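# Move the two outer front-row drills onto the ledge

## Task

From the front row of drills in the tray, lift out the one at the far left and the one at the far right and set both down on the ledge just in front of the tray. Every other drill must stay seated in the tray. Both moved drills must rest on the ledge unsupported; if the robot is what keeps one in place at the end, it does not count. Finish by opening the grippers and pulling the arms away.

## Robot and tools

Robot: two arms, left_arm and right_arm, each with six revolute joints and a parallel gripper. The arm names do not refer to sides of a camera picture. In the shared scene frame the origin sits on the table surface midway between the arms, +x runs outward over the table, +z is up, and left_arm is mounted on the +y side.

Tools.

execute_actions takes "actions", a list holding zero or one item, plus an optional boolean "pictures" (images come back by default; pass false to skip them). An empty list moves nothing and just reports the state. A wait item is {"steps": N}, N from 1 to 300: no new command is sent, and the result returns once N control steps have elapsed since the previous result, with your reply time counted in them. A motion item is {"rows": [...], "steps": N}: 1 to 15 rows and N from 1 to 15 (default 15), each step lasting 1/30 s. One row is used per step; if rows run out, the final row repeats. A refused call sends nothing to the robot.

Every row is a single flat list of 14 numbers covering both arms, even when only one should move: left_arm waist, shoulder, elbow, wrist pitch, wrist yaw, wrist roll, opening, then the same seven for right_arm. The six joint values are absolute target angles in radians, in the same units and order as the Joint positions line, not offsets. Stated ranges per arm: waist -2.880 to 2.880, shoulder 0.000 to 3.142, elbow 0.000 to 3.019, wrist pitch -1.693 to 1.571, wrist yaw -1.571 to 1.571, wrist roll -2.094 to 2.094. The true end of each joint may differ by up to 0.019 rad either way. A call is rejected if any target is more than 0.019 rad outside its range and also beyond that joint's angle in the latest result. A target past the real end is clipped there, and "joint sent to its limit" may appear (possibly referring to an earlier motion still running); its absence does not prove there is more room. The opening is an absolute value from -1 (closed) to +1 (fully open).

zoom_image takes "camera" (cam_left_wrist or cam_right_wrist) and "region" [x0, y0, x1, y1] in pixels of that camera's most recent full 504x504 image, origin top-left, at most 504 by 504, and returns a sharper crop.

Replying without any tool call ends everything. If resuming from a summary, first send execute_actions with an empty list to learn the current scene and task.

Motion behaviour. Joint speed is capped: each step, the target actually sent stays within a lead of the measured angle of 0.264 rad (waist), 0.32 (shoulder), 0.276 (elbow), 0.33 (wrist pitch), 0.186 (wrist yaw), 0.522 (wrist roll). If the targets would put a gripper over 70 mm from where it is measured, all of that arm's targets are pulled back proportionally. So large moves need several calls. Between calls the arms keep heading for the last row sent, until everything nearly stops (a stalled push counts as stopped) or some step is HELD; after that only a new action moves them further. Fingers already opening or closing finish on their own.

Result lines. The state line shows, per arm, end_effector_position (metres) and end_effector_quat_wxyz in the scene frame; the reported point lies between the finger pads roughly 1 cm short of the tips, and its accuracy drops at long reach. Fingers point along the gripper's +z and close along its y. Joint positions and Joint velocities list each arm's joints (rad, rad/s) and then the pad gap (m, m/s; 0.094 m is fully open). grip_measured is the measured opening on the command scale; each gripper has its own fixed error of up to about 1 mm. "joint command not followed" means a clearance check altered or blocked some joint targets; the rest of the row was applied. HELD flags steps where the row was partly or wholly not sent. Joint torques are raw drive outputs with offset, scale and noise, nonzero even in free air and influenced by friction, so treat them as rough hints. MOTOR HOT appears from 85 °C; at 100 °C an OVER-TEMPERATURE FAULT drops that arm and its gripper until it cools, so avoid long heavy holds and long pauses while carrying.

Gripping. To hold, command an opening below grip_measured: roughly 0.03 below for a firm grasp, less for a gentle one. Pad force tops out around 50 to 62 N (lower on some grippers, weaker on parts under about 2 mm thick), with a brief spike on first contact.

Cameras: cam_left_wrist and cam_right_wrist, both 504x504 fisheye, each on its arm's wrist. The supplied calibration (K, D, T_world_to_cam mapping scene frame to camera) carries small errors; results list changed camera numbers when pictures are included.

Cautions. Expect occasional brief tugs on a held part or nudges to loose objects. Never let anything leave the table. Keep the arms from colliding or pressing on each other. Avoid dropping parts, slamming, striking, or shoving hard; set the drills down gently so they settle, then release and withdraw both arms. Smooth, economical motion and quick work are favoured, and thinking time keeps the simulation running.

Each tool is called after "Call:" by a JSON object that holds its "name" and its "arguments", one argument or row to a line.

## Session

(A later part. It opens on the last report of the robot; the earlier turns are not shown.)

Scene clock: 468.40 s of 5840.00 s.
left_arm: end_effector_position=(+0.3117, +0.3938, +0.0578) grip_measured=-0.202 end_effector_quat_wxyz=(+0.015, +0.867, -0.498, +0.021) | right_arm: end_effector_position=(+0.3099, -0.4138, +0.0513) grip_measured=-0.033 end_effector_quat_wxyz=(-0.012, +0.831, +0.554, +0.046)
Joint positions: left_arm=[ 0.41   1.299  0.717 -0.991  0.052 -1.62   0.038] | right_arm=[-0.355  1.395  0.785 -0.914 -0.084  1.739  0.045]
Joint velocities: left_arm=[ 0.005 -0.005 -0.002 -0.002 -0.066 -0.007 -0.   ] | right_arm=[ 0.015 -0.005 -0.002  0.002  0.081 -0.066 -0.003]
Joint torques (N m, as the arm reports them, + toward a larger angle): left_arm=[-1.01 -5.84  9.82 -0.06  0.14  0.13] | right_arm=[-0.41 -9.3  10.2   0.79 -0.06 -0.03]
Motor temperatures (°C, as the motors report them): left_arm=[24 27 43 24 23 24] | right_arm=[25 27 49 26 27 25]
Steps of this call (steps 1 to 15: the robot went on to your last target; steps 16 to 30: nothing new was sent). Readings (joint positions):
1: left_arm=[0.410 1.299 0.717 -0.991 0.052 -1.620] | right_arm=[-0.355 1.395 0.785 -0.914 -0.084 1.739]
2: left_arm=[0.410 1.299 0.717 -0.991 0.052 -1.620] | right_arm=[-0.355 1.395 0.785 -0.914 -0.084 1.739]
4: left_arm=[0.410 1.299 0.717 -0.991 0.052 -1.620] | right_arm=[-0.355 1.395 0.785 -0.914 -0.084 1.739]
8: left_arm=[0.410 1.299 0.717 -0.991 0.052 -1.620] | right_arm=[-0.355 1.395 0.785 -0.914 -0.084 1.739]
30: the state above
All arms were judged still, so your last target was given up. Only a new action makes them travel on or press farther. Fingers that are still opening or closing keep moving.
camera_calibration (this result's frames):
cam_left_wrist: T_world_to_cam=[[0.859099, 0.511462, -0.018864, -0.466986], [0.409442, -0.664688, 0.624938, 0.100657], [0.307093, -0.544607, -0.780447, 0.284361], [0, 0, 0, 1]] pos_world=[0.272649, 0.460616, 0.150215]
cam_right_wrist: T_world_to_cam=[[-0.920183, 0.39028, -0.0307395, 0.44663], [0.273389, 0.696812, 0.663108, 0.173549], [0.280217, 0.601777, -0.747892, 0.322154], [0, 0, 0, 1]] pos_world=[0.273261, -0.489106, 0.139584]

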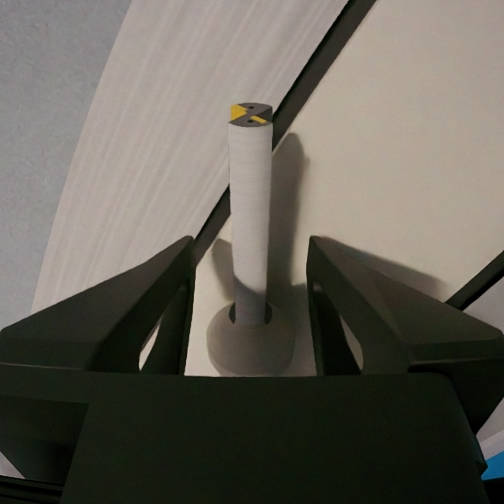

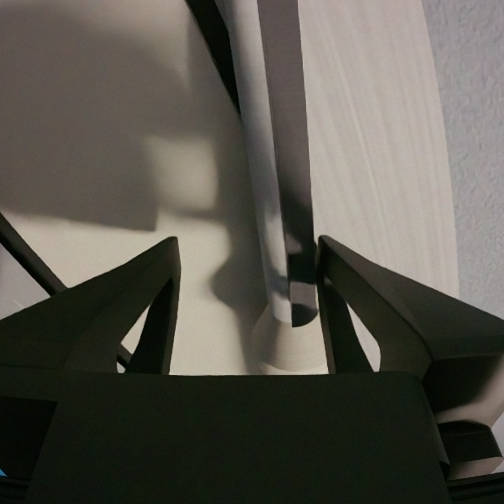

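Call:
{"name": "execute_actions", "arguments": {
  "actions": [
    {"rows": [
[0.411,1.302,0.736,-0.992,0.054,-1.620,-0.20,-0.356,1.399,0.808,-0.920,-0.086,1.731,-0.03],
[0.411,1.302,0.736,-0.992,0.054,-1.620,-0.20,-0.356,1.401,0.808,-0.927,-0.086,1.724,-0.03],
[0.411,1.302,0.736,-0.992,0.054,-1.620,-0.20,-0.356,1.403,0.808,-0.931,-0.086,1.717,-0.03],
[0.411,1.302,0.736,-0.992,0.054,-1.620,-0.20,-0.356,1.404,0.808,-0.935,-0.086,1.710,-0.04],
[0.411,1.302,0.736,-0.992,0.054,-1.620,-0.20,-0.356,1.405,0.808,-0.938,-0.086,1.703,-0.055],
[0.411,1.302,0.736,-0.992,0.054,-1.620,-0.20,-0.356,1.406,0.808,-0.942,-0.086,1.696,-0.072],
[0.411,1.302,0.736,-0.992,0.054,-1.620,-0.20,-0.356,1.407,0.808,-0.945,-0.086,1.689,-0.089],
[0.411,1.302,0.736,-0.992,0.054,-1.620,-0.20,-0.356,1.408,0.808,-0.949,-0.086,1.682,-0.106],
[0.411,1.302,0.736,-0.992,0.054,-1.620,-0.20,-0.356,1.409,0.808,-0.952,-0.086,1.675,-0.123],
[0.411,1.302,0.736,-0.992,0.054,-1.620,-0.20,-0.356,1.410,0.808,-0.956,-0.086,1.668,-0.140],
[0.411,1.302,0.736,-0.992,0.054,-1.620,-0.20,-0.356,1.410,0.808,-0.959,-0.086,1.661,-0.157],
[0.411,1.302,0.736,-0.992,0.054,-1.620,-0.20,-0.356,1.410,0.808,-0.963,-0.086,1.654,-0.174],
[0.411,1.302,0.736,-0.992,0.054,-1.620,-0.20,-0.356,1.410,0.808,-0.966,-0.086,1.647,-0.191],
[0.411,1.302,0.736,-0.992,0.054,-1.620,-0.20,-0.356,1.410,0.808,-0.970,-0.086,1.640,-0.208],
[0.411,1.302,0.736,-0.992,0.054,-1.620,-0.20,-0.356,1.410,0.808,-0.973,-0.086,1.633,-0.225]
], "steps": 15}
  ],
  "pictures": false
}}

Call:
{"name": "execute_actions", "arguments": {
  "actions": [
    {"rows": [
[0.411,1.302,0.736,-0.992,0.054,-1.620,-0.20,-0.356,1.410,0.808,-0.977,-0.086,1.626,-0.242],
[0.411,1.302,0.736,-0.992,0.054,-1.620,-0.20,-0.356,1.410,0.808,-0.980,-0.086,1.619,-0.259],
[0.411,1.302,0.736,-0.992,0.054,-1.620,-0.20,-0.356,1.410,0.808,-0.984,-0.086,1.612,-0.276],
[0.411,1.302,0.736,-0.992,0.054,-1.620,-0.20,-0.356,1.410,0.808,-0.987,-0.086,1.605,-0.293],
[0.411,1.302,0.736,-0.992,0.054,-1.620,-0.20,-0.356,1.410,0.808,-0.991,-0.086,1.598,-0.310],
[0.411,1.302,0.736,-0.992,0.054,-1.620,-0.20,-0.356,1.410,0.808,-0.994,-0.086,1.591,-0.327],
[0.411,1.302,0.736,-0.992,0.054,-1.620,-0.20,-0.356,1.410,0.808,-0.998,-0.086,1.585,-0.344],
[0.411,1.302,0.736,-0.992,0.054,-1.620,-0.20,-0.356,1.410,0.808,-1.001,-0.086,1.579,-0.361],
[0.411,1.302,0.736,-0.992,0.054,-1.620,-0.20,-0.356,1.410,0.808,-1.005,-0.086,1.574,-0.378],
[0.411,1.302,0.736,-0.992,0.054,-1.620,-0.20,-0.356,1.410,0.808,-1.008,-0.086,1.570,-0.395],
[0.411,1.302,0.736,-0.992,0.054,-1.620,-0.20,-0.356,1.410,0.808,-1.011,-0.086,1.567,-0.412],
[0.411,1.302,0.736,-0.992,0.054,-1.620,-0.20,-0.356,1.410,0.808,-1.014,-0.086,1.565,-0.429],
[0.411,1.302,0.736,-0.992,0.054,-1.620,-0.20,-0.356,1.410,0.808,-1.016,-0.086,1.565,-0.444],
[0.411,1.302,0.736,-0.992,0.054,-1.620,-0.20,-0.356,1.410,0.808,-1.018,-0.086,1.565,-0.455],
[0.411,1.302,0.736,-0.992,0.054,-1.620,-0.20,-0.356,1.410,0.808,-1.018,-0.086,1.565,-0.46]
], "steps": 15}
  ],
  "pictures": false
}}

Call:
{"name": "execute_actions", "arguments": {
  "actions": [
    {"steps": 25}
  ]
}}

Scene clock: 514.83 s of 5840.00 s.
left_arm: end_effector_position=(+0.3117, +0.3938, +0.0578) grip_measured=-0.202 end_effector_quat_wxyz=(+0.015, +0.867, -0.498, +0.021) | right_arm: end_effector_position=(+0.3005, -0.4116, +0.0497) grip_measured=-0.214 end_effector_quat_wxyz=(-0.026, +0.812, +0.582, +0.033)
Joint positions: left_arm=[ 0.41   1.299  0.717 -0.991  0.052 -1.62   0.038] | right_arm=[-0.355  1.399  0.785 -0.952 -0.084  1.668  0.037]
Joint velocities: left_arm=[-0.005  0.005 -0.007  0.002 -0.051 -0.066  0.   ] | right_arm=[-0.005 -0.005  0.012 -0.09   0.007 -0.212 -0.018]
Joint torques (N m, as the arm reports them, + toward a larger angle): left_arm=[-1.04 -5.86  9.8  -0.05  0.14  0.13] | right_arm=[-0.43 -8.98 10.04  0.19 -0.05 -0.12]
Motor temperatures (°C, as the motors report them): left_arm=[24 27 43 24 23 24] | right_arm=[25 27 48 26 27 25]
Steps of this call (steps 1 to 90: nothing new was sent; then 42.93 s passed at rest; steps 91 to 105: all 15 steps of this action). Readings (joint positions):
91: left_arm=[0.410 1.299 0.717 -0.991 0.052 -1.620] | right_arm=[-0.355 1.395 0.785 -0.914 -0.084 1.739]
92: left_arm=[0.410 1.299 0.717 -0.991 0.052 -1.620] | right_arm=[-0.355 1.395 0.785 -0.914 -0.084 1.737]
94: left_arm=[0.410 1.299 0.717 -0.991 0.052 -1.620] | right_arm=[-0.355 1.395 0.785 -0.916 -0.084 1.732]
98: left_arm=[0.410 1.299 0.717 -0.991 0.052 -1.620] | right_arm=[-0.355 1.395 0.785 -0.928 -0.084 1.713]
105: the state above

Scene clock: 515.33 s of 5840.00 s.
left_arm: end_effector_position=(+0.3117, +0.3938, +0.0578) grip_measured=-0.202 end_effector_quat_wxyz=(+0.015, +0.867, -0.498, +0.021) | right_arm: end_effector_position=(+0.2887, -0.4088, +0.0499) grip_measured=-0.454 end_effector_quat_wxyz=(-0.044, +0.786, +0.616, +0.019)
Joint positions: left_arm=[ 0.41   1.299  0.717 -0.991  0.052 -1.62   0.038] | right_arm=[-0.355  1.4    0.785 -1.001 -0.084  1.582  0.026]
Joint velocities: left_arm=[-0.015  0.005 -0.017  0.017 -0.022  0.007 -0.001] | right_arm=[-0.015 -0.015  0.012 -0.042  0.022 -0.051 -0.008]
Joint torques (N m, as the arm reports them, + toward a larger angle): left_arm=[-1.02 -5.87  9.82 -0.06  0.14  0.13] | right_arm=[-0.43 -8.19  9.99 -0.13 -0.05 -0.09]
Motor temperatures (°C, as the motors report them): left_arm=[24 27 43 24 23 24] | right_arm=[25 27 48 26 27 25]
Steps of this call (steps 1 to 15: all 15 steps of this action). Readings (joint positions):
1: left_arm=[0.410 1.299 0.717 -0.991 0.052 -1.620] | right_arm=[-0.355 1.399 0.785 -0.956 -0.084 1.662]
2: left_arm=[0.410 1.299 0.717 -0.991 0.052 -1.620] | right_arm=[-0.355 1.399 0.785 -0.959 -0.084 1.655]
4: left_arm=[0.410 1.299 0.717 -0.991 0.052 -1.620] | right_arm=[-0.355 1.399 0.785 -0.966 -0.084 1.641]
8: left_arm=[0.410 1.299 0.717 -0.991 0.052 -1.620] | right_arm=[-0.355 1.399 0.785 -0.980 -0.084 1.614]
15: the state above

Scene clock: 516.17 s of 5840.00 s.
left_arm: end_effector_position=(+0.3117, +0.3938, +0.0578) grip_measured=-0.202 end_effector_quat_wxyz=(+0.015, +0.867, -0.498, +0.021) | right_arm: end_effector_position=(+0.2881, -0.4087, +0.0499) grip_measured=-0.457 end_effector_quat_wxyz=(-0.045, +0.783, +0.620, +0.018)
Joint positions: left_arm=[ 0.41   1.299  0.717 -0.991  0.052 -1.62   0.038] | right_arm=[-0.355  1.4    0.785 -1.004 -0.084  1.572  0.025]
Joint velocities: left_arm=[-0.005 -0.024 -0.002  0.012 -0.022  0.022  0.   ] | right_arm=[-0.005  0.005 -0.012  0.012 -0.051 -0.007 -0.   ]
Joint torques (N m, as the arm reports them, + toward a larger angle): left_arm=[-1.03 -5.87  9.82 -0.06  0.14  0.13] | right_arm=[-0.45 -8.51  9.98  0.02 -0.05 -0.1 ]
Motor temperatures (°C, as the motors report them): left_arm=[24 27 43 24 23 24] | right_arm=[25 27 48 26 27 25]
Steps of this call (steps 1 to 15: the robot went on to your last target; steps 16 to 25: nothing new was sent). Readings (joint positions):
1: left_arm=[0.410 1.299 0.717 -0.991 0.052 -1.620] | right_arm=[-0.355 1.400 0.785 -1.003 -0.084 1.580]
2: left_arm=[0.410 1.299 0.717 -0.991 0.052 -1.620] | right_arm=[-0.355 1.400 0.785 -1.003 -0.084 1.579]
4: left_arm=[0.410 1.299 0.717 -0.991 0.052 -1.620] | right_arm=[-0.355 1.400 0.785 -1.004 -0.084 1.576]
8: left_arm=[0.410 1.299 0.717 -0.991 0.052 -1.620] | right_arm=[-0.355 1.400 0.785 -1.004 -0.084 1.574]
25: the state above
All arms were judged still, so your last target was given up. Only a new action makes them travel on or press farther. Fingers that are still opening or closing keep moving.
camera_calibration (this result's frames):
cam_left_wrist: T_world_to_cam=[[0.859099, 0.511462, -0.018864, -0.466986], [0.409442, -0.664688, 0.624938, 0.100657], [0.307093, -0.544607, -0.780447, 0.284361], [0, 0, 0, 1]] pos_world=[0.272649, 0.460616, 0.150215]
cam_right_wrist: T_world_to_cam=[[-0.971276, 0.232893, 0.0488175, 0.371006], [0.206782, 0.724567, 0.657452, 0.207701], [0.117745, 0.648663, -0.751913, 0.39033], [0, 0, 0, 1]] pos_world=[0.271441, -0.490091, 0.138829]

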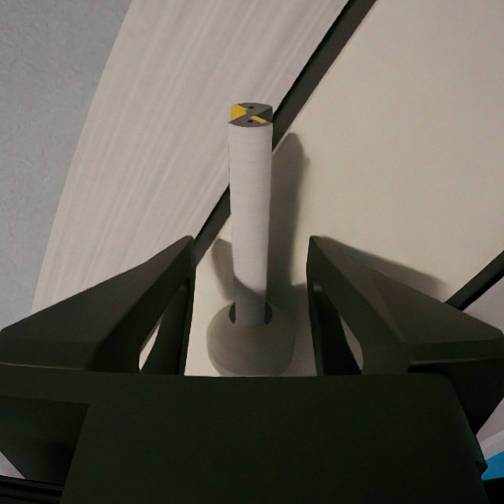

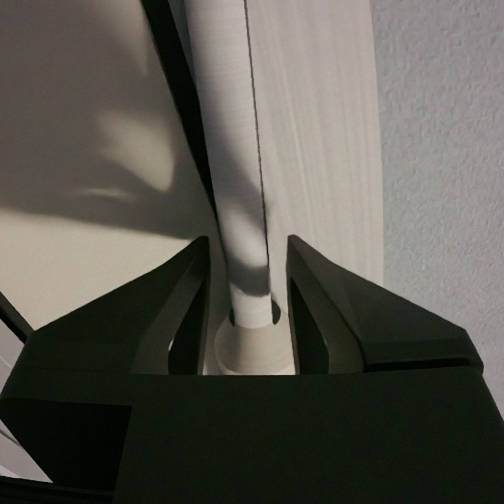

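Call:
{"name": "zoom_image", "arguments": {
  "camera": "cam_right_wrist",
  "region": [160, 200, 340, 380]
}}

Call:
{"name": "zoom_image", "arguments": {
  "camera": "cam_right_wrist",
  "region": [110, 0, 330, 220]
}}

Region (160, 200, 340, 380) of cam_right_wrist's 504x504 image, scaled by 2.800, with more detail than that image has.

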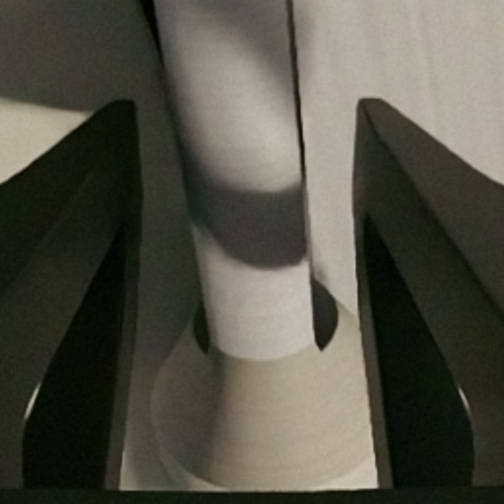

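Region (110, 0, 330, 220) of cam_right_wrist's 504x504 image, scaled by 2.291, with more detail than that image has.

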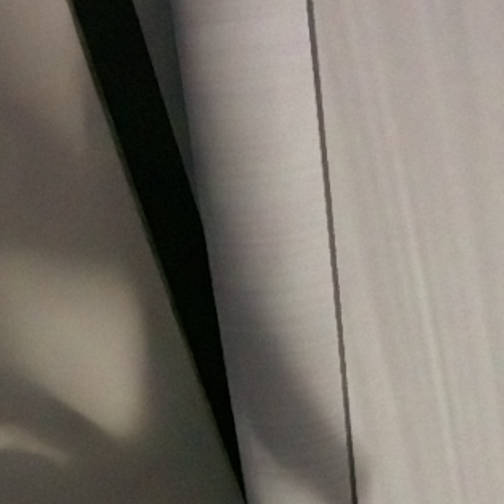

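Call:
{"name": "execute_actions", "arguments": {
  "actions": [
    {"rows": [
[0.411,1.302,0.736,-0.992,0.054,-1.620,-0.20,-0.356,1.411,0.808,-1.012,-0.086,1.552,-0.47],
[0.411,1.302,0.736,-0.992,0.054,-1.620,-0.20,-0.356,1.412,0.808,-1.008,-0.086,1.536,-0.485],
[0.411,1.302,0.736,-0.992,0.054,-1.620,-0.20,-0.356,1.413,0.808,-1.005,-0.086,1.518,-0.50],
[0.411,1.302,0.736,-0.992,0.054,-1.620,-0.20,-0.356,1.414,0.808,-1.004,-0.086,1.500,-0.515],
[0.411,1.302,0.736,-0.992,0.054,-1.620,-0.20,-0.356,1.415,0.808,-1.004,-0.086,1.485,-0.53],
[0.411,1.302,0.736,-0.992,0.054,-1.620,-0.20,-0.356,1.415,0.808,-1.004,-0.086,1.476,-0.545],
[0.411,1.302,0.736,-0.992,0.054,-1.620,-0.20,-0.356,1.415,0.808,-1.004,-0.086,1.472,-0.56],
[0.411,1.302,0.736,-0.992,0.054,-1.620,-0.20,-0.356,1.415,0.808,-1.004,-0.086,1.472,-0.575],
[0.411,1.302,0.736,-0.992,0.054,-1.620,-0.20,-0.356,1.415,0.808,-1.004,-0.086,1.472,-0.59],
[0.411,1.302,0.736,-0.992,0.054,-1.620,-0.20,-0.356,1.415,0.808,-1.004,-0.086,1.472,-0.605],
[0.411,1.302,0.736,-0.992,0.054,-1.620,-0.20,-0.356,1.415,0.808,-1.004,-0.086,1.472,-0.62],
[0.411,1.302,0.736,-0.992,0.054,-1.620,-0.20,-0.356,1.412,0.808,-1.004,-0.086,1.472,-0.635],
[0.411,1.302,0.736,-0.992,0.054,-1.620,-0.20,-0.356,1.409,0.808,-1.004,-0.086,1.472,-0.65],
[0.411,1.302,0.736,-0.992,0.054,-1.620,-0.20,-0.356,1.406,0.808,-1.004,-0.086,1.472,-0.665],
[0.411,1.302,0.736,-0.992,0.054,-1.620,-0.20,-0.356,1.404,0.808,-1.004,-0.086,1.472,-0.68]
], "steps": 15}
  ],
  "pictures": false
}}

Call:
{"name": "execute_actions", "arguments": {
  "actions": [
    {"rows": [
[0.411,1.302,0.736,-0.992,0.054,-1.620,-0.20,-0.356,1.404,0.808,-1.004,-0.086,1.476,-0.692],
[0.411,1.302,0.736,-0.992,0.054,-1.620,-0.20,-0.356,1.404,0.808,-1.004,-0.086,1.478,-0.704],
[0.411,1.302,0.736,-0.992,0.054,-1.620,-0.20,-0.356,1.404,0.808,-1.004,-0.086,1.480,-0.714],
[0.411,1.302,0.736,-0.992,0.054,-1.620,-0.20,-0.356,1.404,0.808,-1.004,-0.086,1.480,-0.724],
[0.411,1.302,0.736,-0.992,0.054,-1.620,-0.20,-0.356,1.404,0.808,-1.004,-0.086,1.480,-0.734],
[0.411,1.302,0.736,-0.992,0.054,-1.620,-0.20,-0.356,1.404,0.808,-1.004,-0.086,1.480,-0.744],
[0.411,1.302,0.736,-0.992,0.054,-1.620,-0.20,-0.356,1.404,0.808,-1.004,-0.086,1.480,-0.754],
[0.411,1.302,0.736,-0.992,0.054,-1.620,-0.20,-0.356,1.404,0.808,-1.004,-0.086,1.480,-0.764],
[0.411,1.302,0.736,-0.992,0.054,-1.620,-0.20,-0.356,1.404,0.808,-1.004,-0.086,1.480,-0.774],
[0.411,1.302,0.736,-0.992,0.054,-1.620,-0.20,-0.356,1.404,0.808,-1.004,-0.086,1.480,-0.784],
[0.411,1.302,0.736,-0.992,0.054,-1.620,-0.20,-0.356,1.404,0.808,-1.004,-0.086,1.480,-0.794],
[0.411,1.302,0.736,-0.992,0.054,-1.620,-0.20,-0.356,1.404,0.808,-1.004,-0.086,1.480,-0.804],
[0.411,1.302,0.736,-0.992,0.054,-1.620,-0.20,-0.356,1.404,0.808,-1.004,-0.086,1.480,-0.81]
], "steps": 15}
  ]
}}

Scene clock: 579.17 s of 5840.00 s.
left_arm: end_effector_position=(+0.3117, +0.3938, +0.0578) grip_measured=-0.202 end_effector_quat_wxyz=(+0.015, +0.867, -0.498, +0.021) | right_arm: end_effector_position=(+0.2877, -0.4086, +0.0484) grip_measured=-0.670 end_effector_quat_wxyz=(-0.046, +0.756, +0.653, +0.018)
Joint positions: left_arm=[ 0.41   1.299  0.717 -0.991  0.052 -1.62   0.038] | right_arm=[-0.355  1.405  0.785 -1.004 -0.084  1.486  0.015]
Joint velocities: left_arm=[-0.024  0.005  0.002 -0.012 -0.051 -0.022  0.001] | right_arm=[-0.005 -0.005  0.002 -0.002  0.037 -0.022 -0.015]
Joint torques (N m, as the arm reports them, + toward a larger angle): left_arm=[-1.03 -5.86  9.81 -0.06  0.14  0.13] | right_arm=[-0.3  -9.31  9.97  0.56 -0.06 -0.1 ]
Motor temperatures (°C, as the motors report them): left_arm=[24 27 42 24 23 24] | right_arm=[25 27 48 26 27 25]
Steps of this call (steps 1 to 90: nothing new was sent; then 59.50 s passed at rest; steps 91 to 105: all 15 steps of this action). Readings (joint positions):
91: left_arm=[0.410 1.299 0.717 -0.991 0.052 -1.620] | right_arm=[-0.355 1.400 0.785 -1.004 -0.084 1.570]
92: left_arm=[0.410 1.299 0.717 -0.991 0.052 -1.620] | right_arm=[-0.355 1.400 0.785 -1.004 -0.084 1.566]
94: left_arm=[0.410 1.299 0.717 -0.991 0.052 -1.620] | right_arm=[-0.355 1.400 0.785 -1.004 -0.084 1.549]
98: left_arm=[0.410 1.299 0.717 -0.991 0.052 -1.620] | right_arm=[-0.355 1.403 0.785 -1.004 -0.084 1.510]
105: the state above

Scene clock: 579.67 s of 5840.00 s.
left_arm: end_effector_position=(+0.3117, +0.3938, +0.0578) grip_measured=-0.202 end_effector_quat_wxyz=(+0.015, +0.867, -0.498, +0.021) | right_arm: end_effector_position=(+0.2877, -0.4086, +0.0484) grip_measured=-0.763 end_effector_quat_wxyz=(-0.046, +0.755, +0.654, +0.019)
Joint positions: left_arm=[ 0.41   1.299  0.717 -0.991  0.052 -1.62   0.038] | right_arm=[-0.355  1.405  0.785 -1.004 -0.084  1.484  0.011]
Joint velocities: left_arm=[-0.005 -0.005 -0.002 -0.002 -0.022  0.037 -0.001] | right_arm=[-0.015 -0.005  0.007  0.017 -0.037 -0.037 -0.001]
Joint torques (N m, as the arm reports them, + toward a larger angle): left_arm=[-1.06 -5.86  9.82 -0.06  0.14  0.13] | right_arm=[-0.43 -9.37  9.96  0.52 -0.06 -0.07]
Motor temperatures (°C, as the motors report them): left_arm=[24 27 42 24 23 24] | right_arm=[25 27 48 26 27 25]
Steps of this call (steps 1 to 15: all 15 steps of this action). Readings (joint positions):
1: left_arm=[0.410 1.299 0.717 -0.991 0.052 -1.620] | right_arm=[-0.355 1.405 0.785 -1.004 -0.084 1.485]
2: left_arm=[0.410 1.299 0.717 -0.991 0.052 -1.620] | right_arm=[-0.355 1.405 0.785 -1.004 -0.084 1.485]
4: left_arm=[0.410 1.299 0.717 -0.991 0.052 -1.620] | right_arm=[-0.355 1.405 0.785 -1.004 -0.084 1.485]
8: left_arm=[0.410 1.299 0.717 -0.991 0.052 -1.620] | right_arm=[-0.355 1.405 0.785 -1.004 -0.084 1.484]
15: the state above
camera_calibration (this result's frames):
cam_left_wrist: T_world_to_cam=[[0.859099, 0.511462, -0.018864, -0.466986], [0.409442, -0.664688, 0.624938, 0.100657], [0.307093, -0.544607, -0.780447, 0.284361], [0, 0, 0, 1]] pos_world=[0.272649, 0.460616, 0.150215]
cam_right_wrist: T_world_to_cam=[[-0.988153, 0.146371, 0.0461406, 0.340307], [0.140077, 0.737347, 0.660832, 0.23295], [0.0627052, 0.659466, -0.749115, 0.409303], [0, 0, 0, 1]] pos_world=[0.277979, -0.491498, 0.136972]

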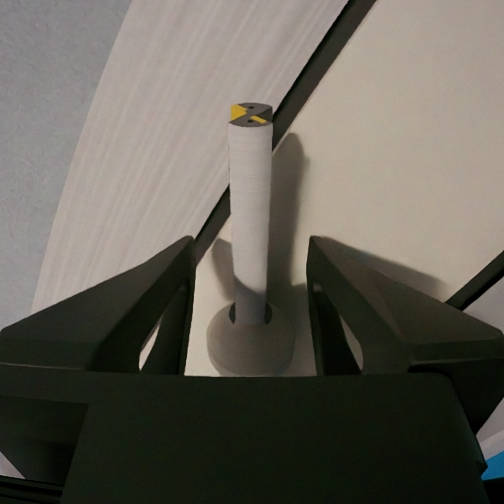

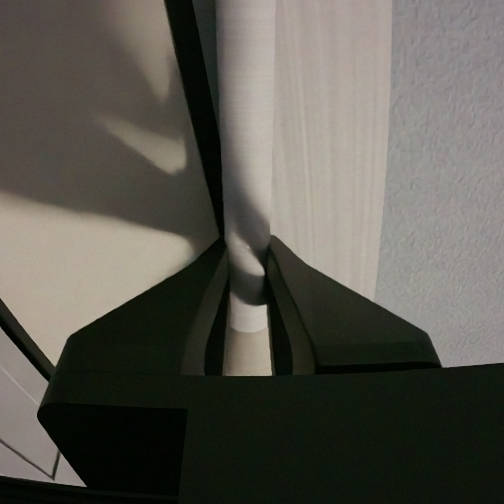

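Call:
{"name": "execute_actions", "arguments": {
  "actions": [
    {"rows": [
[0.411,1.302,0.736,-0.992,0.054,-1.620,-0.20,-0.356,1.396,0.810,-1.004,-0.088,1.482,-0.81],
[0.411,1.302,0.736,-0.992,0.054,-1.620,-0.20,-0.356,1.388,0.812,-1.002,-0.090,1.482,-0.81],
[0.411,1.302,0.736,-0.992,0.054,-1.620,-0.20,-0.356,1.380,0.814,-1.000,-0.091,1.482,-0.81],
[0.411,1.302,0.736,-0.992,0.054,-1.620,-0.20,-0.356,1.373,0.814,-0.998,-0.091,1.482,-0.81],
[0.411,1.302,0.736,-0.992,0.054,-1.620,-0.20,-0.356,1.367,0.814,-0.996,-0.091,1.482,-0.81],
[0.411,1.302,0.736,-0.992,0.054,-1.620,-0.20,-0.356,1.361,0.814,-0.994,-0.091,1.482,-0.81],
[0.411,1.302,0.736,-0.992,0.054,-1.620,-0.20,-0.356,1.356,0.814,-0.992,-0.091,1.482,-0.81],
[0.411,1.302,0.736,-0.992,0.054,-1.620,-0.20,-0.356,1.352,0.814,-0.989,-0.091,1.482,-0.81],
[0.411,1.302,0.736,-0.992,0.054,-1.620,-0.20,-0.356,1.350,0.814,-0.985,-0.091,1.482,-0.81],
[0.411,1.302,0.736,-0.992,0.054,-1.620,-0.20,-0.356,1.350,0.814,-0.979,-0.091,1.482,-0.81],
[0.411,1.302,0.736,-0.992,0.054,-1.620,-0.20,-0.356,1.350,0.814,-0.971,-0.091,1.482,-0.81],
[0.411,1.302,0.736,-0.992,0.054,-1.620,-0.20,-0.356,1.350,0.814,-0.961,-0.091,1.482,-0.81],
[0.411,1.302,0.736,-0.992,0.054,-1.620,-0.20,-0.356,1.350,0.814,-0.950,-0.091,1.482,-0.81],
[0.411,1.302,0.736,-0.992,0.054,-1.620,-0.20,-0.356,1.350,0.814,-0.938,-0.091,1.482,-0.81],
[0.411,1.302,0.736,-0.992,0.054,-1.620,-0.20,-0.356,1.350,0.814,-0.926,-0.091,1.482,-0.81]
], "steps": 15}
  ],
  "pictures": false
}}

Call:
{"name": "execute_actions", "arguments": {
  "actions": [
    {"rows": [
[0.411,1.302,0.736,-0.992,0.054,-1.620,-0.20,-0.356,1.350,0.814,-0.914,-0.091,1.482,-0.81],
[0.411,1.302,0.736,-0.992,0.054,-1.620,-0.20,-0.356,1.350,0.814,-0.902,-0.091,1.482,-0.81],
[0.411,1.302,0.736,-0.992,0.054,-1.620,-0.20,-0.356,1.352,0.814,-0.890,-0.091,1.482,-0.81],
[0.411,1.302,0.736,-0.992,0.054,-1.620,-0.20,-0.356,1.354,0.814,-0.879,-0.091,1.482,-0.81],
[0.411,1.302,0.736,-0.992,0.054,-1.620,-0.20,-0.356,1.356,0.814,-0.869,-0.091,1.482,-0.81],
[0.411,1.302,0.736,-0.992,0.054,-1.620,-0.20,-0.356,1.358,0.814,-0.860,-0.091,1.482,-0.81],
[0.411,1.302,0.736,-0.992,0.054,-1.620,-0.20,-0.356,1.360,0.814,-0.853,-0.091,1.482,-0.81],
[0.411,1.302,0.736,-0.992,0.054,-1.620,-0.20,-0.356,1.362,0.814,-0.847,-0.091,1.482,-0.81],
[0.411,1.302,0.736,-0.992,0.054,-1.620,-0.20,-0.356,1.364,0.814,-0.843,-0.091,1.482,-0.81],
[0.411,1.302,0.736,-0.992,0.054,-1.620,-0.20,-0.356,1.366,0.814,-0.841,-0.091,1.482,-0.81],
[0.411,1.302,0.736,-0.992,0.054,-1.620,-0.20,-0.356,1.369,0.814,-0.840,-0.091,1.482,-0.81],
[0.411,1.302,0.736,-0.992,0.054,-1.620,-0.20,-0.356,1.372,0.814,-0.840,-0.091,1.482,-0.81],
[0.411,1.302,0.736,-0.992,0.054,-1.620,-0.20,-0.356,1.375,0.814,-0.840,-0.091,1.482,-0.81],
[0.411,1.302,0.736,-0.992,0.054,-1.620,-0.20,-0.356,1.378,0.814,-0.840,-0.091,1.482,-0.81],
[0.411,1.302,0.736,-0.992,0.054,-1.620,-0.20,-0.356,1.381,0.814,-0.842,-0.091,1.482,-0.81]
], "steps": 15}
  ],
  "pictures": false
}}

Call:
{"name": "execute_actions", "arguments": {
  "actions": [
    {"rows": [
[0.411,1.302,0.736,-0.992,0.054,-1.620,-0.20,-0.356,1.384,0.814,-0.846,-0.091,1.482,-0.81],
[0.411,1.302,0.736,-0.992,0.054,-1.620,-0.20,-0.356,1.386,0.814,-0.850,-0.091,1.482,-0.81],
[0.411,1.302,0.736,-0.992,0.054,-1.620,-0.20,-0.356,1.388,0.814,-0.853,-0.091,1.482,-0.81],
[0.411,1.302,0.736,-0.992,0.054,-1.620,-0.20,-0.356,1.390,0.814,-0.855,-0.091,1.482,-0.81],
[0.411,1.302,0.736,-0.992,0.054,-1.620,-0.20,-0.356,1.392,0.814,-0.856,-0.091,1.482,-0.81],
[0.411,1.302,0.736,-0.992,0.054,-1.620,-0.20,-0.356,1.394,0.814,-0.856,-0.091,1.482,-0.81],
[0.411,1.302,0.736,-0.992,0.054,-1.620,-0.20,-0.356,1.396,0.814,-0.856,-0.091,1.482,-0.81],
[0.411,1.302,0.736,-0.992,0.054,-1.620,-0.20,-0.356,1.398,0.814,-0.856,-0.091,1.482,-0.81],
[0.411,1.302,0.736,-0.992,0.054,-1.620,-0.20,-0.356,1.400,0.814,-0.856,-0.091,1.482,-0.81],
[0.411,1.302,0.736,-0.992,0.054,-1.620,-0.20,-0.356,1.402,0.814,-0.856,-0.091,1.482,-0.81],
[0.411,1.302,0.736,-0.992,0.054,-1.620,-0.20,-0.356,1.404,0.814,-0.856,-0.091,1.482,-0.81],
[0.411,1.302,0.736,-0.992,0.054,-1.620,-0.20,-0.356,1.406,0.814,-0.856,-0.091,1.482,-0.81],
[0.411,1.302,0.736,-0.992,0.054,-1.620,-0.20,-0.356,1.408,0.814,-0.856,-0.091,1.482,-0.81],
[0.411,1.302,0.736,-0.992,0.054,-1.620,-0.20,-0.356,1.410,0.814,-0.856,-0.091,1.482,-0.81],
[0.411,1.302,0.736,-0.992,0.054,-1.620,-0.20,-0.356,1.411,0.814,-0.856,-0.091,1.482,-0.81]
], "steps": 15}
  ],
  "pictures": false
}}

Call:
{"name": "execute_actions", "arguments": {
  "actions": [
    {"steps": 5}
  ]
}}

Scene clock: 603.30 s of 5840.00 s.
left_arm: end_effector_position=(+0.3117, +0.3938, +0.0578) grip_measured=-0.202 end_effector_quat_wxyz=(+0.015, +0.867, -0.498, +0.021) | right_arm: end_effector_position=(+0.2992, -0.4112, +0.0568) grip_measured=-0.763 end_effector_quat_wxyz=(-0.019, +0.755, +0.655, +0.038)
Joint positions: left_arm=[ 0.41   1.299  0.717 -0.991  0.052 -1.62   0.038] | right_arm=[-0.355  1.377  0.785 -0.965 -0.085  1.484  0.011]
Joint velocities: left_arm=[-0.024 -0.015  0.017 -0.012  0.037 -0.022 -0.001] | right_arm=[-0.005  0.005 -0.007  0.315  0.051 -0.007 -0.001]
Joint torques (N m, as the arm reports them, + toward a larger angle): left_arm=[-1.05 -5.87  9.81 -0.06  0.14  0.13] | right_arm=[ -0.79 -11.02  10.78   1.13  -0.26  -0.05]
Motor temperatures (°C, as the motors report them): left_arm=[24 27 42 24 23 24] | right_arm=[25 27 48 26 26 25]
Steps of this call (steps 1 to 15: the robot went on to your last target; steps 16 to 90: nothing new was sent; then 20.13 s passed at rest; steps 91 to 105: all 15 steps of this action). Readings (joint positions):
91: left_arm=[0.410 1.299 0.717 -0.991 0.052 -1.620] | right_arm=[-0.355 1.405 0.785 -1.004 -0.084 1.484]
92: left_arm=[0.410 1.299 0.717 -0.991 0.052 -1.620] | right_arm=[-0.355 1.404 0.785 -1.004 -0.084 1.484]
94: left_arm=[0.410 1.299 0.717 -0.991 0.052 -1.620] | right_arm=[-0.355 1.403 0.785 -1.004 -0.084 1.484]
98: left_arm=[0.410 1.299 0.717 -0.991 0.052 -1.620] | right_arm=[-0.355 1.394 0.785 -1.004 -0.085 1.484]
105: the state above

Scene clock: 603.80 s of 5840.00 s.
left_arm: end_effector_position=(+0.3117, +0.3938, +0.0578) grip_measured=-0.202 end_effector_quat_wxyz=(+0.015, +0.867, -0.498, +0.021) | right_arm: end_effector_position=(+0.3239, -0.4170, +0.0573) grip_measured=-0.763 end_effector_quat_wxyz=(+0.022, +0.752, +0.655, +0.068)
Joint positions: left_arm=[ 0.41   1.299  0.717 -0.991  0.052 -1.62   0.038] | right_arm=[-0.355  1.38   0.785 -0.86  -0.085  1.484  0.011]
Joint velocities: left_arm=[-0.024 -0.015 -0.007  0.007  0.007 -0.051 -0.001] | right_arm=[-0.015  0.054 -0.002 -0.012 -0.022  0.051 -0.001]
Joint torques (N m, as the arm reports them, + toward a larger angle): left_arm=[-1.03 -5.87  9.81 -0.05  0.14  0.13] | right_arm=[-0.34 -9.38 10.9   1.62 -0.26 -0.07]
Motor temperatures (°C, as the motors report them): left_arm=[24 27 42 24 23 24] | right_arm=[25 27 48 26 27 25]
Steps of this call (steps 1 to 15: all 15 steps of this action). Readings (joint positions):
1: left_arm=[0.410 1.299 0.717 -0.991 0.052 -1.620] | right_arm=[-0.355 1.377 0.785 -0.954 -0.085 1.484]
2: left_arm=[0.410 1.299 0.717 -0.991 0.052 -1.620] | right_arm=[-0.355 1.377 0.785 -0.942 -0.085 1.484]
4: left_arm=[0.410 1.299 0.717 -0.991 0.052 -1.620] | right_arm=[-0.355 1.377 0.785 -0.919 -0.085 1.484]
8: left_arm=[0.410 1.299 0.717 -0.991 0.052 -1.620] | right_arm=[-0.355 1.377 0.785 -0.880 -0.085 1.484]
15: the state above

Scene clock: 604.30 s of 5840.00 s.
left_arm: end_effector_position=(+0.3117, +0.3938, +0.0578) grip_measured=-0.202 end_effector_quat_wxyz=(+0.015, +0.867, -0.498, +0.021) | right_arm: end_effector_position=(+0.3221, -0.4166, +0.0493) grip_measured=-0.763 end_effector_quat_wxyz=(+0.012, +0.753, +0.655, +0.061)
Joint positions: left_arm=[ 0.41   1.299  0.717 -0.991  0.052 -1.62   0.038] | right_arm=[-0.355  1.404  0.785 -0.86  -0.085  1.484  0.011]
Joint velocities: left_arm=[-0.005 -0.015 -0.007 -0.002 -0.051 -0.051 -0.   ] | right_arm=[ 0.005 -0.005  0.007 -0.002 -0.022 -0.066  0.   ]
Joint torques (N m, as the arm reports them, + toward a larger angle): left_arm=[-1.04 -5.84  9.81 -0.06  0.14  0.13] | right_arm=[-0.61 -9.37 10.71  0.9  -0.27 -0.07]
Motor temperatures (°C, as the motors report them): left_arm=[24 27 42 24 23 24] | right_arm=[25 27 48 26 27 25]
Steps of this call (steps 1 to 15: all 15 steps of this action). Readings (joint positions):
1: left_arm=[0.410 1.299 0.717 -0.991 0.052 -1.620] | right_arm=[-0.355 1.383 0.785 -0.860 -0.085 1.484]
2: left_arm=[0.410 1.299 0.717 -0.991 0.052 -1.620] | right_arm=[-0.355 1.385 0.785 -0.860 -0.085 1.484]
4: left_arm=[0.410 1.299 0.717 -0.991 0.052 -1.620] | right_arm=[-0.355 1.392 0.785 -0.860 -0.085 1.484]
8: left_arm=[0.410 1.299 0.717 -0.991 0.052 -1.620] | right_arm=[-0.355 1.403 0.785 -0.860 -0.085 1.484]
15: the state above

Scene clock: 604.47 s of 5840.00 s.
left_arm: end_effector_position=(+0.3117, +0.3938, +0.0578) grip_measured=-0.202 end_effector_quat_wxyz=(+0.015, +0.867, -0.498, +0.021) | right_arm: end_effector_position=(+0.3221, -0.4166, +0.0492) grip_measured=-0.763 end_effector_quat_wxyz=(+0.012, +0.753, +0.655, +0.061)
Joint positions: left_arm=[ 0.41   1.299  0.717 -0.991  0.052 -1.62   0.038] | right_arm=[-0.355  1.404  0.785 -0.86  -0.085  1.484  0.011]
Joint velocities: left_arm=[-0.005 -0.005 -0.022 -0.012 -0.081 -0.007 -0.   ] | right_arm=[ 0.005 -0.015  0.012  0.002  0.037 -0.037 -0.001]
Joint torques (N m, as the arm reports them, + toward a larger angle): left_arm=[-1.01 -5.84  9.82 -0.06  0.14  0.13] | right_arm=[-0.38 -9.11 10.7   0.94 -0.26 -0.06]
Motor temperatures (°C, as the motors report them): left_arm=[24 27 42 24 23 24] | right_arm=[25 27 48 26 27 25]
Steps of this call (steps 1 to 5: the robot went on to your last target). Readings (joint positions):
1: left_arm=[0.410 1.299 0.717 -0.991 0.052 -1.620] | right_arm=[-0.355 1.404 0.785 -0.860 -0.085 1.484]
2: left_arm=[0.410 1.299 0.717 -0.991 0.052 -1.620] | right_arm=[-0.355 1.404 0.785 -0.860 -0.085 1.484]
4: left_arm=[0.410 1.299 0.717 -0.991 0.052 -1.620] | right_arm=[-0.355 1.404 0.785 -0.860 -0.085 1.484]
5: the state above
camera_calibration (this result's frames):
cam_left_wrist: T_world_to_cam=[[0.859099, 0.511462, -0.018864, -0.466986], [0.409442, -0.664688, 0.624938, 0.100657], [0.307093, -0.544607, -0.780447, 0.284361], [0, 0, 0, 1]] pos_world=[0.272649, 0.460616, 0.150215]
cam_right_wrist: T_world_to_cam=[[-0.984544, 0.145533, -0.0974336, 0.380938], [0.0478251, 0.758588, 0.649813, 0.272591], [0.168481, 0.63511, -0.753824, 0.368974], [0, 0, 0, 1]] pos_world=[0.299849, -0.496562, 0.138125]

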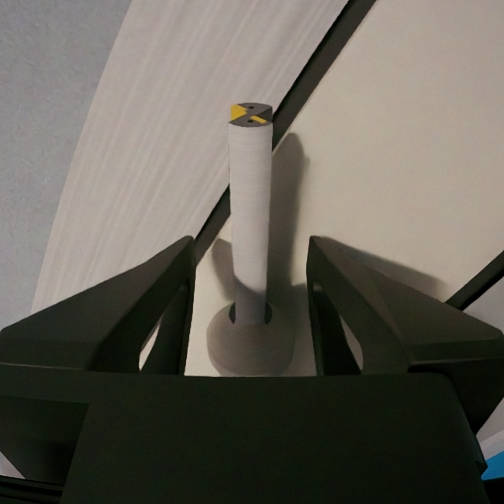

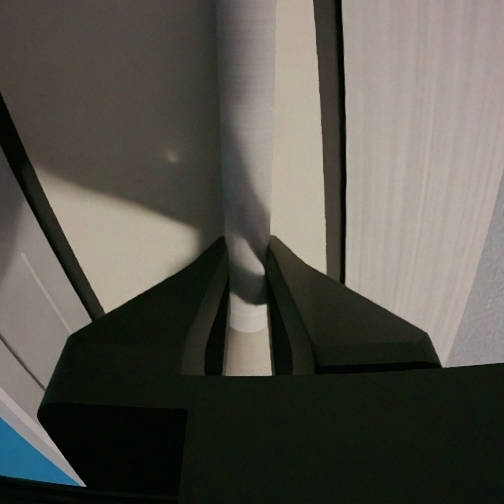

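Call:
{"name": "execute_actions", "arguments": {
  "actions": [
    {"rows": [
[0.411,1.302,0.736,-0.992,0.054,-1.620,-0.20,-0.356,1.409,0.812,-0.858,-0.089,1.484,-0.800],
[0.411,1.302,0.736,-0.992,0.054,-1.620,-0.20,-0.356,1.407,0.810,-0.859,-0.087,1.484,-0.791],
[0.411,1.302,0.736,-0.992,0.054,-1.620,-0.20,-0.356,1.406,0.808,-0.859,-0.086,1.484,-0.783],
[0.411,1.302,0.736,-0.992,0.054,-1.620,-0.20,-0.356,1.405,0.808,-0.859,-0.086,1.484,-0.776],
[0.411,1.302,0.736,-0.992,0.054,-1.620,-0.20,-0.356,1.405,0.808,-0.859,-0.086,1.484,-0.770],
[0.411,1.302,0.736,-0.992,0.054,-1.620,-0.20,-0.356,1.405,0.808,-0.859,-0.086,1.484,-0.765],
[0.411,1.302,0.736,-0.992,0.054,-1.620,-0.20,-0.356,1.405,0.808,-0.859,-0.086,1.484,-0.760],
[0.411,1.302,0.736,-0.992,0.054,-1.620,-0.20,-0.356,1.405,0.808,-0.859,-0.086,1.484,-0.755],
[0.411,1.302,0.736,-0.992,0.054,-1.620,-0.20,-0.356,1.405,0.808,-0.859,-0.086,1.484,-0.750],
[0.411,1.302,0.736,-0.992,0.054,-1.620,-0.20,-0.356,1.405,0.808,-0.859,-0.086,1.484,-0.744],
[0.411,1.302,0.736,-0.992,0.054,-1.620,-0.20,-0.356,1.405,0.808,-0.859,-0.086,1.484,-0.737],
[0.411,1.302,0.736,-0.992,0.054,-1.620,-0.20,-0.356,1.405,0.808,-0.859,-0.086,1.484,-0.728],
[0.411,1.302,0.736,-0.992,0.054,-1.620,-0.20,-0.356,1.405,0.808,-0.859,-0.086,1.484,-0.717],
[0.411,1.302,0.736,-0.992,0.054,-1.620,-0.20,-0.356,1.405,0.808,-0.859,-0.086,1.484,-0.704],
[0.411,1.302,0.736,-0.992,0.054,-1.620,-0.20,-0.356,1.405,0.808,-0.859,-0.086,1.484,-0.69]
], "steps": 15}
  ],
  "pictures": false
}}

Call:
{"name": "execute_actions", "arguments": {
  "actions": [
    {"rows": [
[0.411,1.302,0.736,-0.992,0.054,-1.620,-0.20,-0.356,1.405,0.808,-0.859,-0.086,1.484,-0.67],
[0.411,1.302,0.736,-0.992,0.054,-1.620,-0.20,-0.356,1.405,0.808,-0.859,-0.086,1.484,-0.65],
[0.411,1.302,0.736,-0.992,0.054,-1.620,-0.20,-0.356,1.405,0.808,-0.859,-0.086,1.484,-0.63],
[0.411,1.302,0.736,-0.992,0.054,-1.620,-0.20,-0.356,1.405,0.808,-0.859,-0.086,1.484,-0.605],
[0.411,1.302,0.736,-0.992,0.054,-1.620,-0.20,-0.356,1.405,0.808,-0.859,-0.086,1.484,-0.58],
[0.411,1.302,0.736,-0.992,0.054,-1.620,-0.20,-0.356,1.405,0.808,-0.859,-0.086,1.484,-0.555],
[0.411,1.302,0.736,-0.992,0.054,-1.620,-0.20,-0.356,1.405,0.808,-0.859,-0.086,1.484,-0.53],
[0.411,1.302,0.736,-0.992,0.054,-1.620,-0.20,-0.356,1.405,0.808,-0.859,-0.086,1.484,-0.50],
[0.411,1.302,0.736,-0.992,0.054,-1.620,-0.20,-0.356,1.405,0.808,-0.859,-0.086,1.484,-0.47],
[0.411,1.302,0.736,-0.992,0.054,-1.620,-0.20,-0.356,1.405,0.808,-0.859,-0.086,1.484,-0.44],
[0.411,1.302,0.736,-0.992,0.054,-1.620,-0.20,-0.356,1.405,0.808,-0.859,-0.086,1.484,-0.41],
[0.411,1.302,0.736,-0.992,0.054,-1.620,-0.20,-0.356,1.405,0.808,-0.859,-0.086,1.484,-0.38],
[0.411,1.302,0.736,-0.992,0.054,-1.620,-0.20,-0.356,1.405,0.808,-0.859,-0.086,1.484,-0.35]
], "steps": 15}
  ]
}}

Call:
{"name": "execute_actions", "arguments": {
  "actions": [
    {"steps": 30}
  ]
}}

Scene clock: 621.63 s of 5840.00 s.
left_arm: end_effector_position=(+0.3117, +0.3938, +0.0578) grip_measured=-0.202 end_effector_quat_wxyz=(+0.015, +0.867, -0.498, +0.021) | right_arm: end_effector_position=(+0.3221, -0.4166, +0.0492) grip_measured=-0.699 end_effector_quat_wxyz=(+0.012, +0.753, +0.655, +0.061)
Joint positions: left_arm=[ 0.41   1.299  0.717 -0.991  0.052 -1.62   0.038] | right_arm=[-0.355  1.404  0.785 -0.86  -0.085  1.484  0.014]
Joint velocities: left_arm=[-0.005  0.005 -0.007  0.007  0.022  0.007 -0.   ] | right_arm=[-0.005 -0.005 -0.022  0.017  0.037 -0.022  0.013]
Joint torques (N m, as the arm reports them, + toward a larger angle): left_arm=[-1.05 -5.86  9.81 -0.06  0.14  0.13] | right_arm=[-0.16 -9.54 10.23  0.82 -0.04 -0.05]
Motor temperatures (°C, as the motors report them): left_arm=[24 27 42 24 23 24] | right_arm=[25 27 48 26 27 25]
Steps of this call (steps 1 to 15: the robot went on to your last target; steps 16 to 90: nothing new was sent; then 13.67 s passed at rest; steps 91 to 105: all 15 steps of this action). Readings (joint positions):
91: left_arm=[0.410 1.299 0.717 -0.991 0.052 -1.620] | right_arm=[-0.355 1.404 0.785 -0.860 -0.085 1.484]
92: left_arm=[0.410 1.299 0.717 -0.991 0.052 -1.620] | right_arm=[-0.355 1.404 0.785 -0.860 -0.085 1.484]
94: left_arm=[0.410 1.299 0.717 -0.991 0.052 -1.620] | right_arm=[-0.355 1.404 0.785 -0.860 -0.085 1.484]
98: left_arm=[0.410 1.299 0.717 -0.991 0.052 -1.620] | right_arm=[-0.355 1.404 0.785 -0.860 -0.085 1.484]
105: the state above

Scene clock: 622.13 s of 5840.00 s.
left_arm: end_effector_position=(+0.3117, +0.3938, +0.0578) grip_measured=-0.202 end_effector_quat_wxyz=(+0.015, +0.867, -0.498, +0.021) | right_arm: end_effector_position=(+0.3221, -0.4166, +0.0492) grip_measured=-0.353 end_effector_quat_wxyz=(+0.012, +0.753, +0.655, +0.061)
Joint positions: left_arm=[ 0.41   1.299  0.717 -0.991  0.052 -1.62   0.038] | right_arm=[-0.355  1.404  0.785 -0.86  -0.085  1.484  0.03 ]
Joint velocities: left_arm=[-0.005  0.005 -0.017  0.002 -0.051  0.037  0.   ] | right_arm=[-0.005 -0.005  0.007  0.012 -0.007 -0.037  0.003]
Joint torques (N m, as the arm reports them, + toward a larger angle): left_arm=[-1.02 -5.88  9.81 -0.05  0.14  0.13] | right_arm=[-0.47 -9.69 10.19  0.87 -0.04 -0.05]
Motor temperatures (°C, as the motors report them): left_arm=[24 27 42 24 23 24] | right_arm=[25 27 48 26 27 25]
Steps of this call (steps 1 to 15: all 15 steps of this action). Readings (joint positions):
1: left_arm=[0.410 1.299 0.717 -0.991 0.052 -1.620] | right_arm=[-0.355 1.404 0.785 -0.860 -0.085 1.484]
2: left_arm=[0.410 1.299 0.717 -0.991 0.052 -1.620] | right_arm=[-0.355 1.404 0.785 -0.860 -0.085 1.484]
4: left_arm=[0.410 1.299 0.717 -0.991 0.052 -1.620] | right_arm=[-0.355 1.404 0.785 -0.860 -0.085 1.484]
8: left_arm=[0.410 1.299 0.717 -0.991 0.052 -1.620] | right_arm=[-0.355 1.404 0.785 -0.860 -0.085 1.484]
15: the state above
camera_calibration (this result's frames):
cam_left_wrist: T_world_to_cam=[[0.859099, 0.511462, -0.018864, -0.466986], [0.409442, -0.664688, 0.624938, 0.100657], [0.307093, -0.544607, -0.780447, 0.284361], [0, 0, 0, 1]] pos_world=[0.272649, 0.460616, 0.150215]
cam_right_wrist: T_world_to_cam=[[-0.984544, 0.145533, -0.0974336, 0.380938], [0.0478251, 0.758588, 0.649813, 0.272591], [0.168481, 0.63511, -0.753824, 0.368974], [0, 0, 0, 1]] pos_world=[0.299849, -0.496562, 0.138125]

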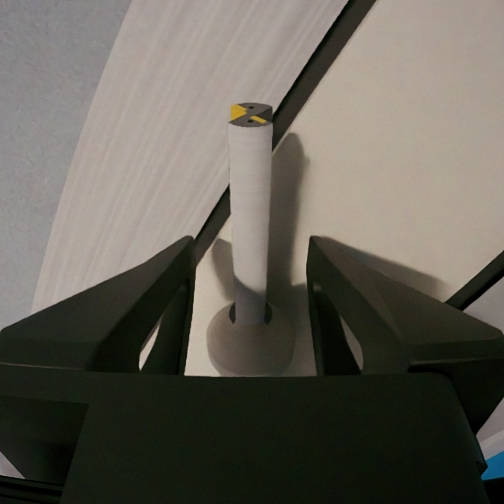

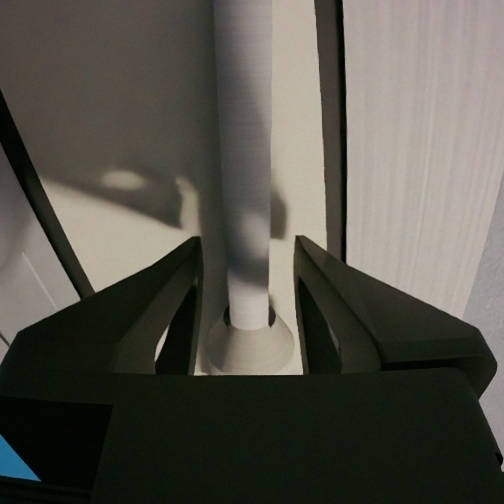

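Scene clock: 623.13 s of 5840.00 s.
left_arm: end_effector_position=(+0.3117, +0.3938, +0.0578) grip_measured=-0.202 end_effector_quat_wxyz=(+0.015, +0.867, -0.498, +0.021) | right_arm: end_effector_position=(+0.3221, -0.4166, +0.0492) grip_measured=-0.353 end_effector_quat_wxyz=(+0.012, +0.753, +0.655, +0.061)
Joint positions: left_arm=[ 0.41   1.299  0.717 -0.991  0.052 -1.62   0.038] | right_arm=[-0.355  1.404  0.785 -0.86  -0.085  1.484  0.03 ]
Joint velocities: left_arm=[-0.005  0.005  0.007  0.007 -0.022 -0.037  0.   ] | right_arm=[-0.005 -0.005 -0.007  0.022  0.007  0.051  0.   ]
Joint torques (N m, as the arm reports them, + toward a larger angle): left_arm=[-1.02 -5.86  9.81 -0.06  0.14  0.14] | right_arm=[-0.41 -9.56 10.22  0.85 -0.04 -0.04]
Motor temperatures (°C, as the motors report them): left_arm=[24 27 42 24 23 24] | right_arm=[25 27 48 26 27 25]
Steps of this call (steps 1 to 15: the robot went on to your last target; steps 16 to 30: nothing new was sent). Readings (joint positions):
1: left_arm=[0.410 1.299 0.717 -0.991 0.052 -1.620] | right_arm=[-0.355 1.404 0.785 -0.860 -0.085 1.484]
2: left_arm=[0.410 1.299 0.717 -0.991 0.052 -1.620] | right_arm=[-0.355 1.404 0.785 -0.860 -0.085 1.484]
4: left_arm=[0.410 1.299 0.717 -0.991 0.052 -1.620] | right_arm=[-0.355 1.404 0.785 -0.860 -0.085 1.484]
8: left_arm=[0.410 1.299 0.717 -0.991 0.052 -1.620] | right_arm=[-0.355 1.404 0.785 -0.860 -0.085 1.484]
30: the state above
All arms were judged still, so your last target was given up. Only a new action makes them travel on or press farther. Fingers that are still opening or closing keep moving.
camera_calibration (this result's frames):
cam_left_wrist: T_world_to_cam=[[0.859099, 0.511462, -0.018864, -0.466986], [0.409442, -0.664688, 0.624938, 0.100657], [0.307093, -0.544607, -0.780447, 0.284361], [0, 0, 0, 1]] pos_world=[0.272649, 0.460616, 0.150215]
cam_right_wrist: T_world_to_cam=[[-0.984544, 0.145533, -0.0974336, 0.380938], [0.0478251, 0.758588, 0.649813, 0.272591], [0.168481, 0.63511, -0.753824, 0.368974], [0, 0, 0, 1]] pos_world=[0.299849, -0.496562, 0.138125]

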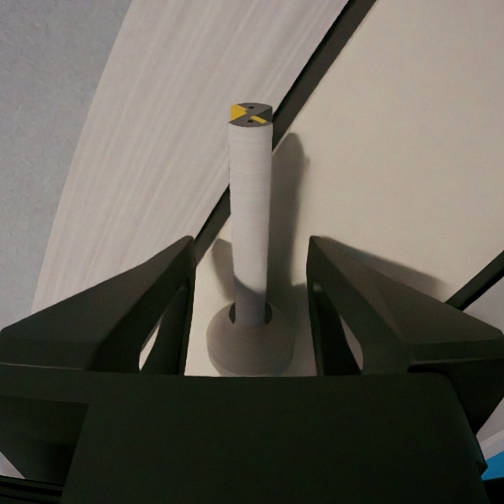

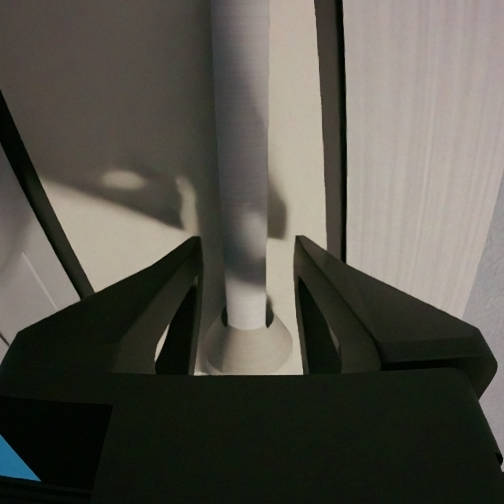

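Call:
{"name": "execute_actions", "arguments": {
  "actions": []
}}

Scene clock: 634.47 s of 5840.00 s.
left_arm: end_effector_position=(+0.3117, +0.3938, +0.0578) grip_measured=-0.202 end_effector_quat_wxyz=(+0.015, +0.867, -0.498, +0.021) | right_arm: end_effector_position=(+0.3221, -0.4166, +0.0492) grip_measured=-0.353 end_effector_quat_wxyz=(+0.012, +0.753, +0.655, +0.061)
Joint positions: left_arm=[ 0.41   1.299  0.717 -0.991  0.052 -1.62   0.038] | right_arm=[-0.355  1.404  0.785 -0.86  -0.085  1.484  0.03 ]
Joint velocities: left_arm=[-0.015 -0.015 -0.012 -0.022 -0.051  0.022 -0.   ] | right_arm=[-0.024 -0.005 -0.007 -0.002  0.022 -0.051 -0.   ]
Joint torques (N m, as the arm reports them, + toward a larger angle): left_arm=[-1.03 -5.87  9.82 -0.06  0.14  0.13] | right_arm=[-0.46 -9.56 10.24  0.85 -0.04 -0.04]
Motor temperatures (°C, as the motors report them): left_arm=[24 27 42 24 23 24] | right_arm=[25 27 48 26 27 25]
Steps of this call (steps 1 to 90: nothing new was sent; then 8.33 s passed at rest). Readings (joint positions):
1: left_arm=[0.410 1.299 0.717 -0.991 0.052 -1.620] | right_arm=[-0.355 1.404 0.785 -0.860 -0.085 1.484]
2: left_arm=[0.410 1.299 0.717 -0.991 0.052 -1.620] | right_arm=[-0.355 1.404 0.785 -0.860 -0.085 1.484]
4: left_arm=[0.410 1.299 0.717 -0.991 0.052 -1.620] | right_arm=[-0.355 1.404 0.785 -0.860 -0.085 1.484]
8: left_arm=[0.410 1.299 0.717 -0.991 0.052 -1.620] | right_arm=[-0.355 1.404 0.785 -0.860 -0.085 1.484]
90: the state above
camera_calibration (this result's frames):
cam_left_wrist: T_world_to_cam=[[0.859099, 0.511462, -0.018864, -0.466986], [0.409442, -0.664688, 0.624938, 0.100657], [0.307093, -0.544607, -0.780447, 0.284361], [0, 0, 0, 1]] pos_world=[0.272649, 0.460616, 0.150215]
cam_right_wrist: T_world_to_cam=[[-0.984544, 0.145533, -0.0974336, 0.380938], [0.0478251, 0.758588, 0.649813, 0.272591], [0.168481, 0.63511, -0.753824, 0.368974], [0, 0, 0, 1]] pos_world=[0.299849, -0.496562, 0.138125]

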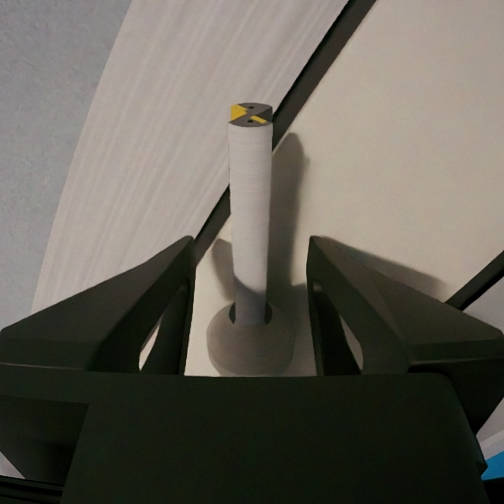

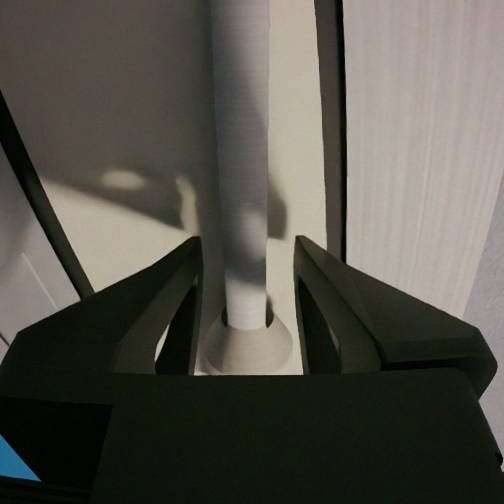

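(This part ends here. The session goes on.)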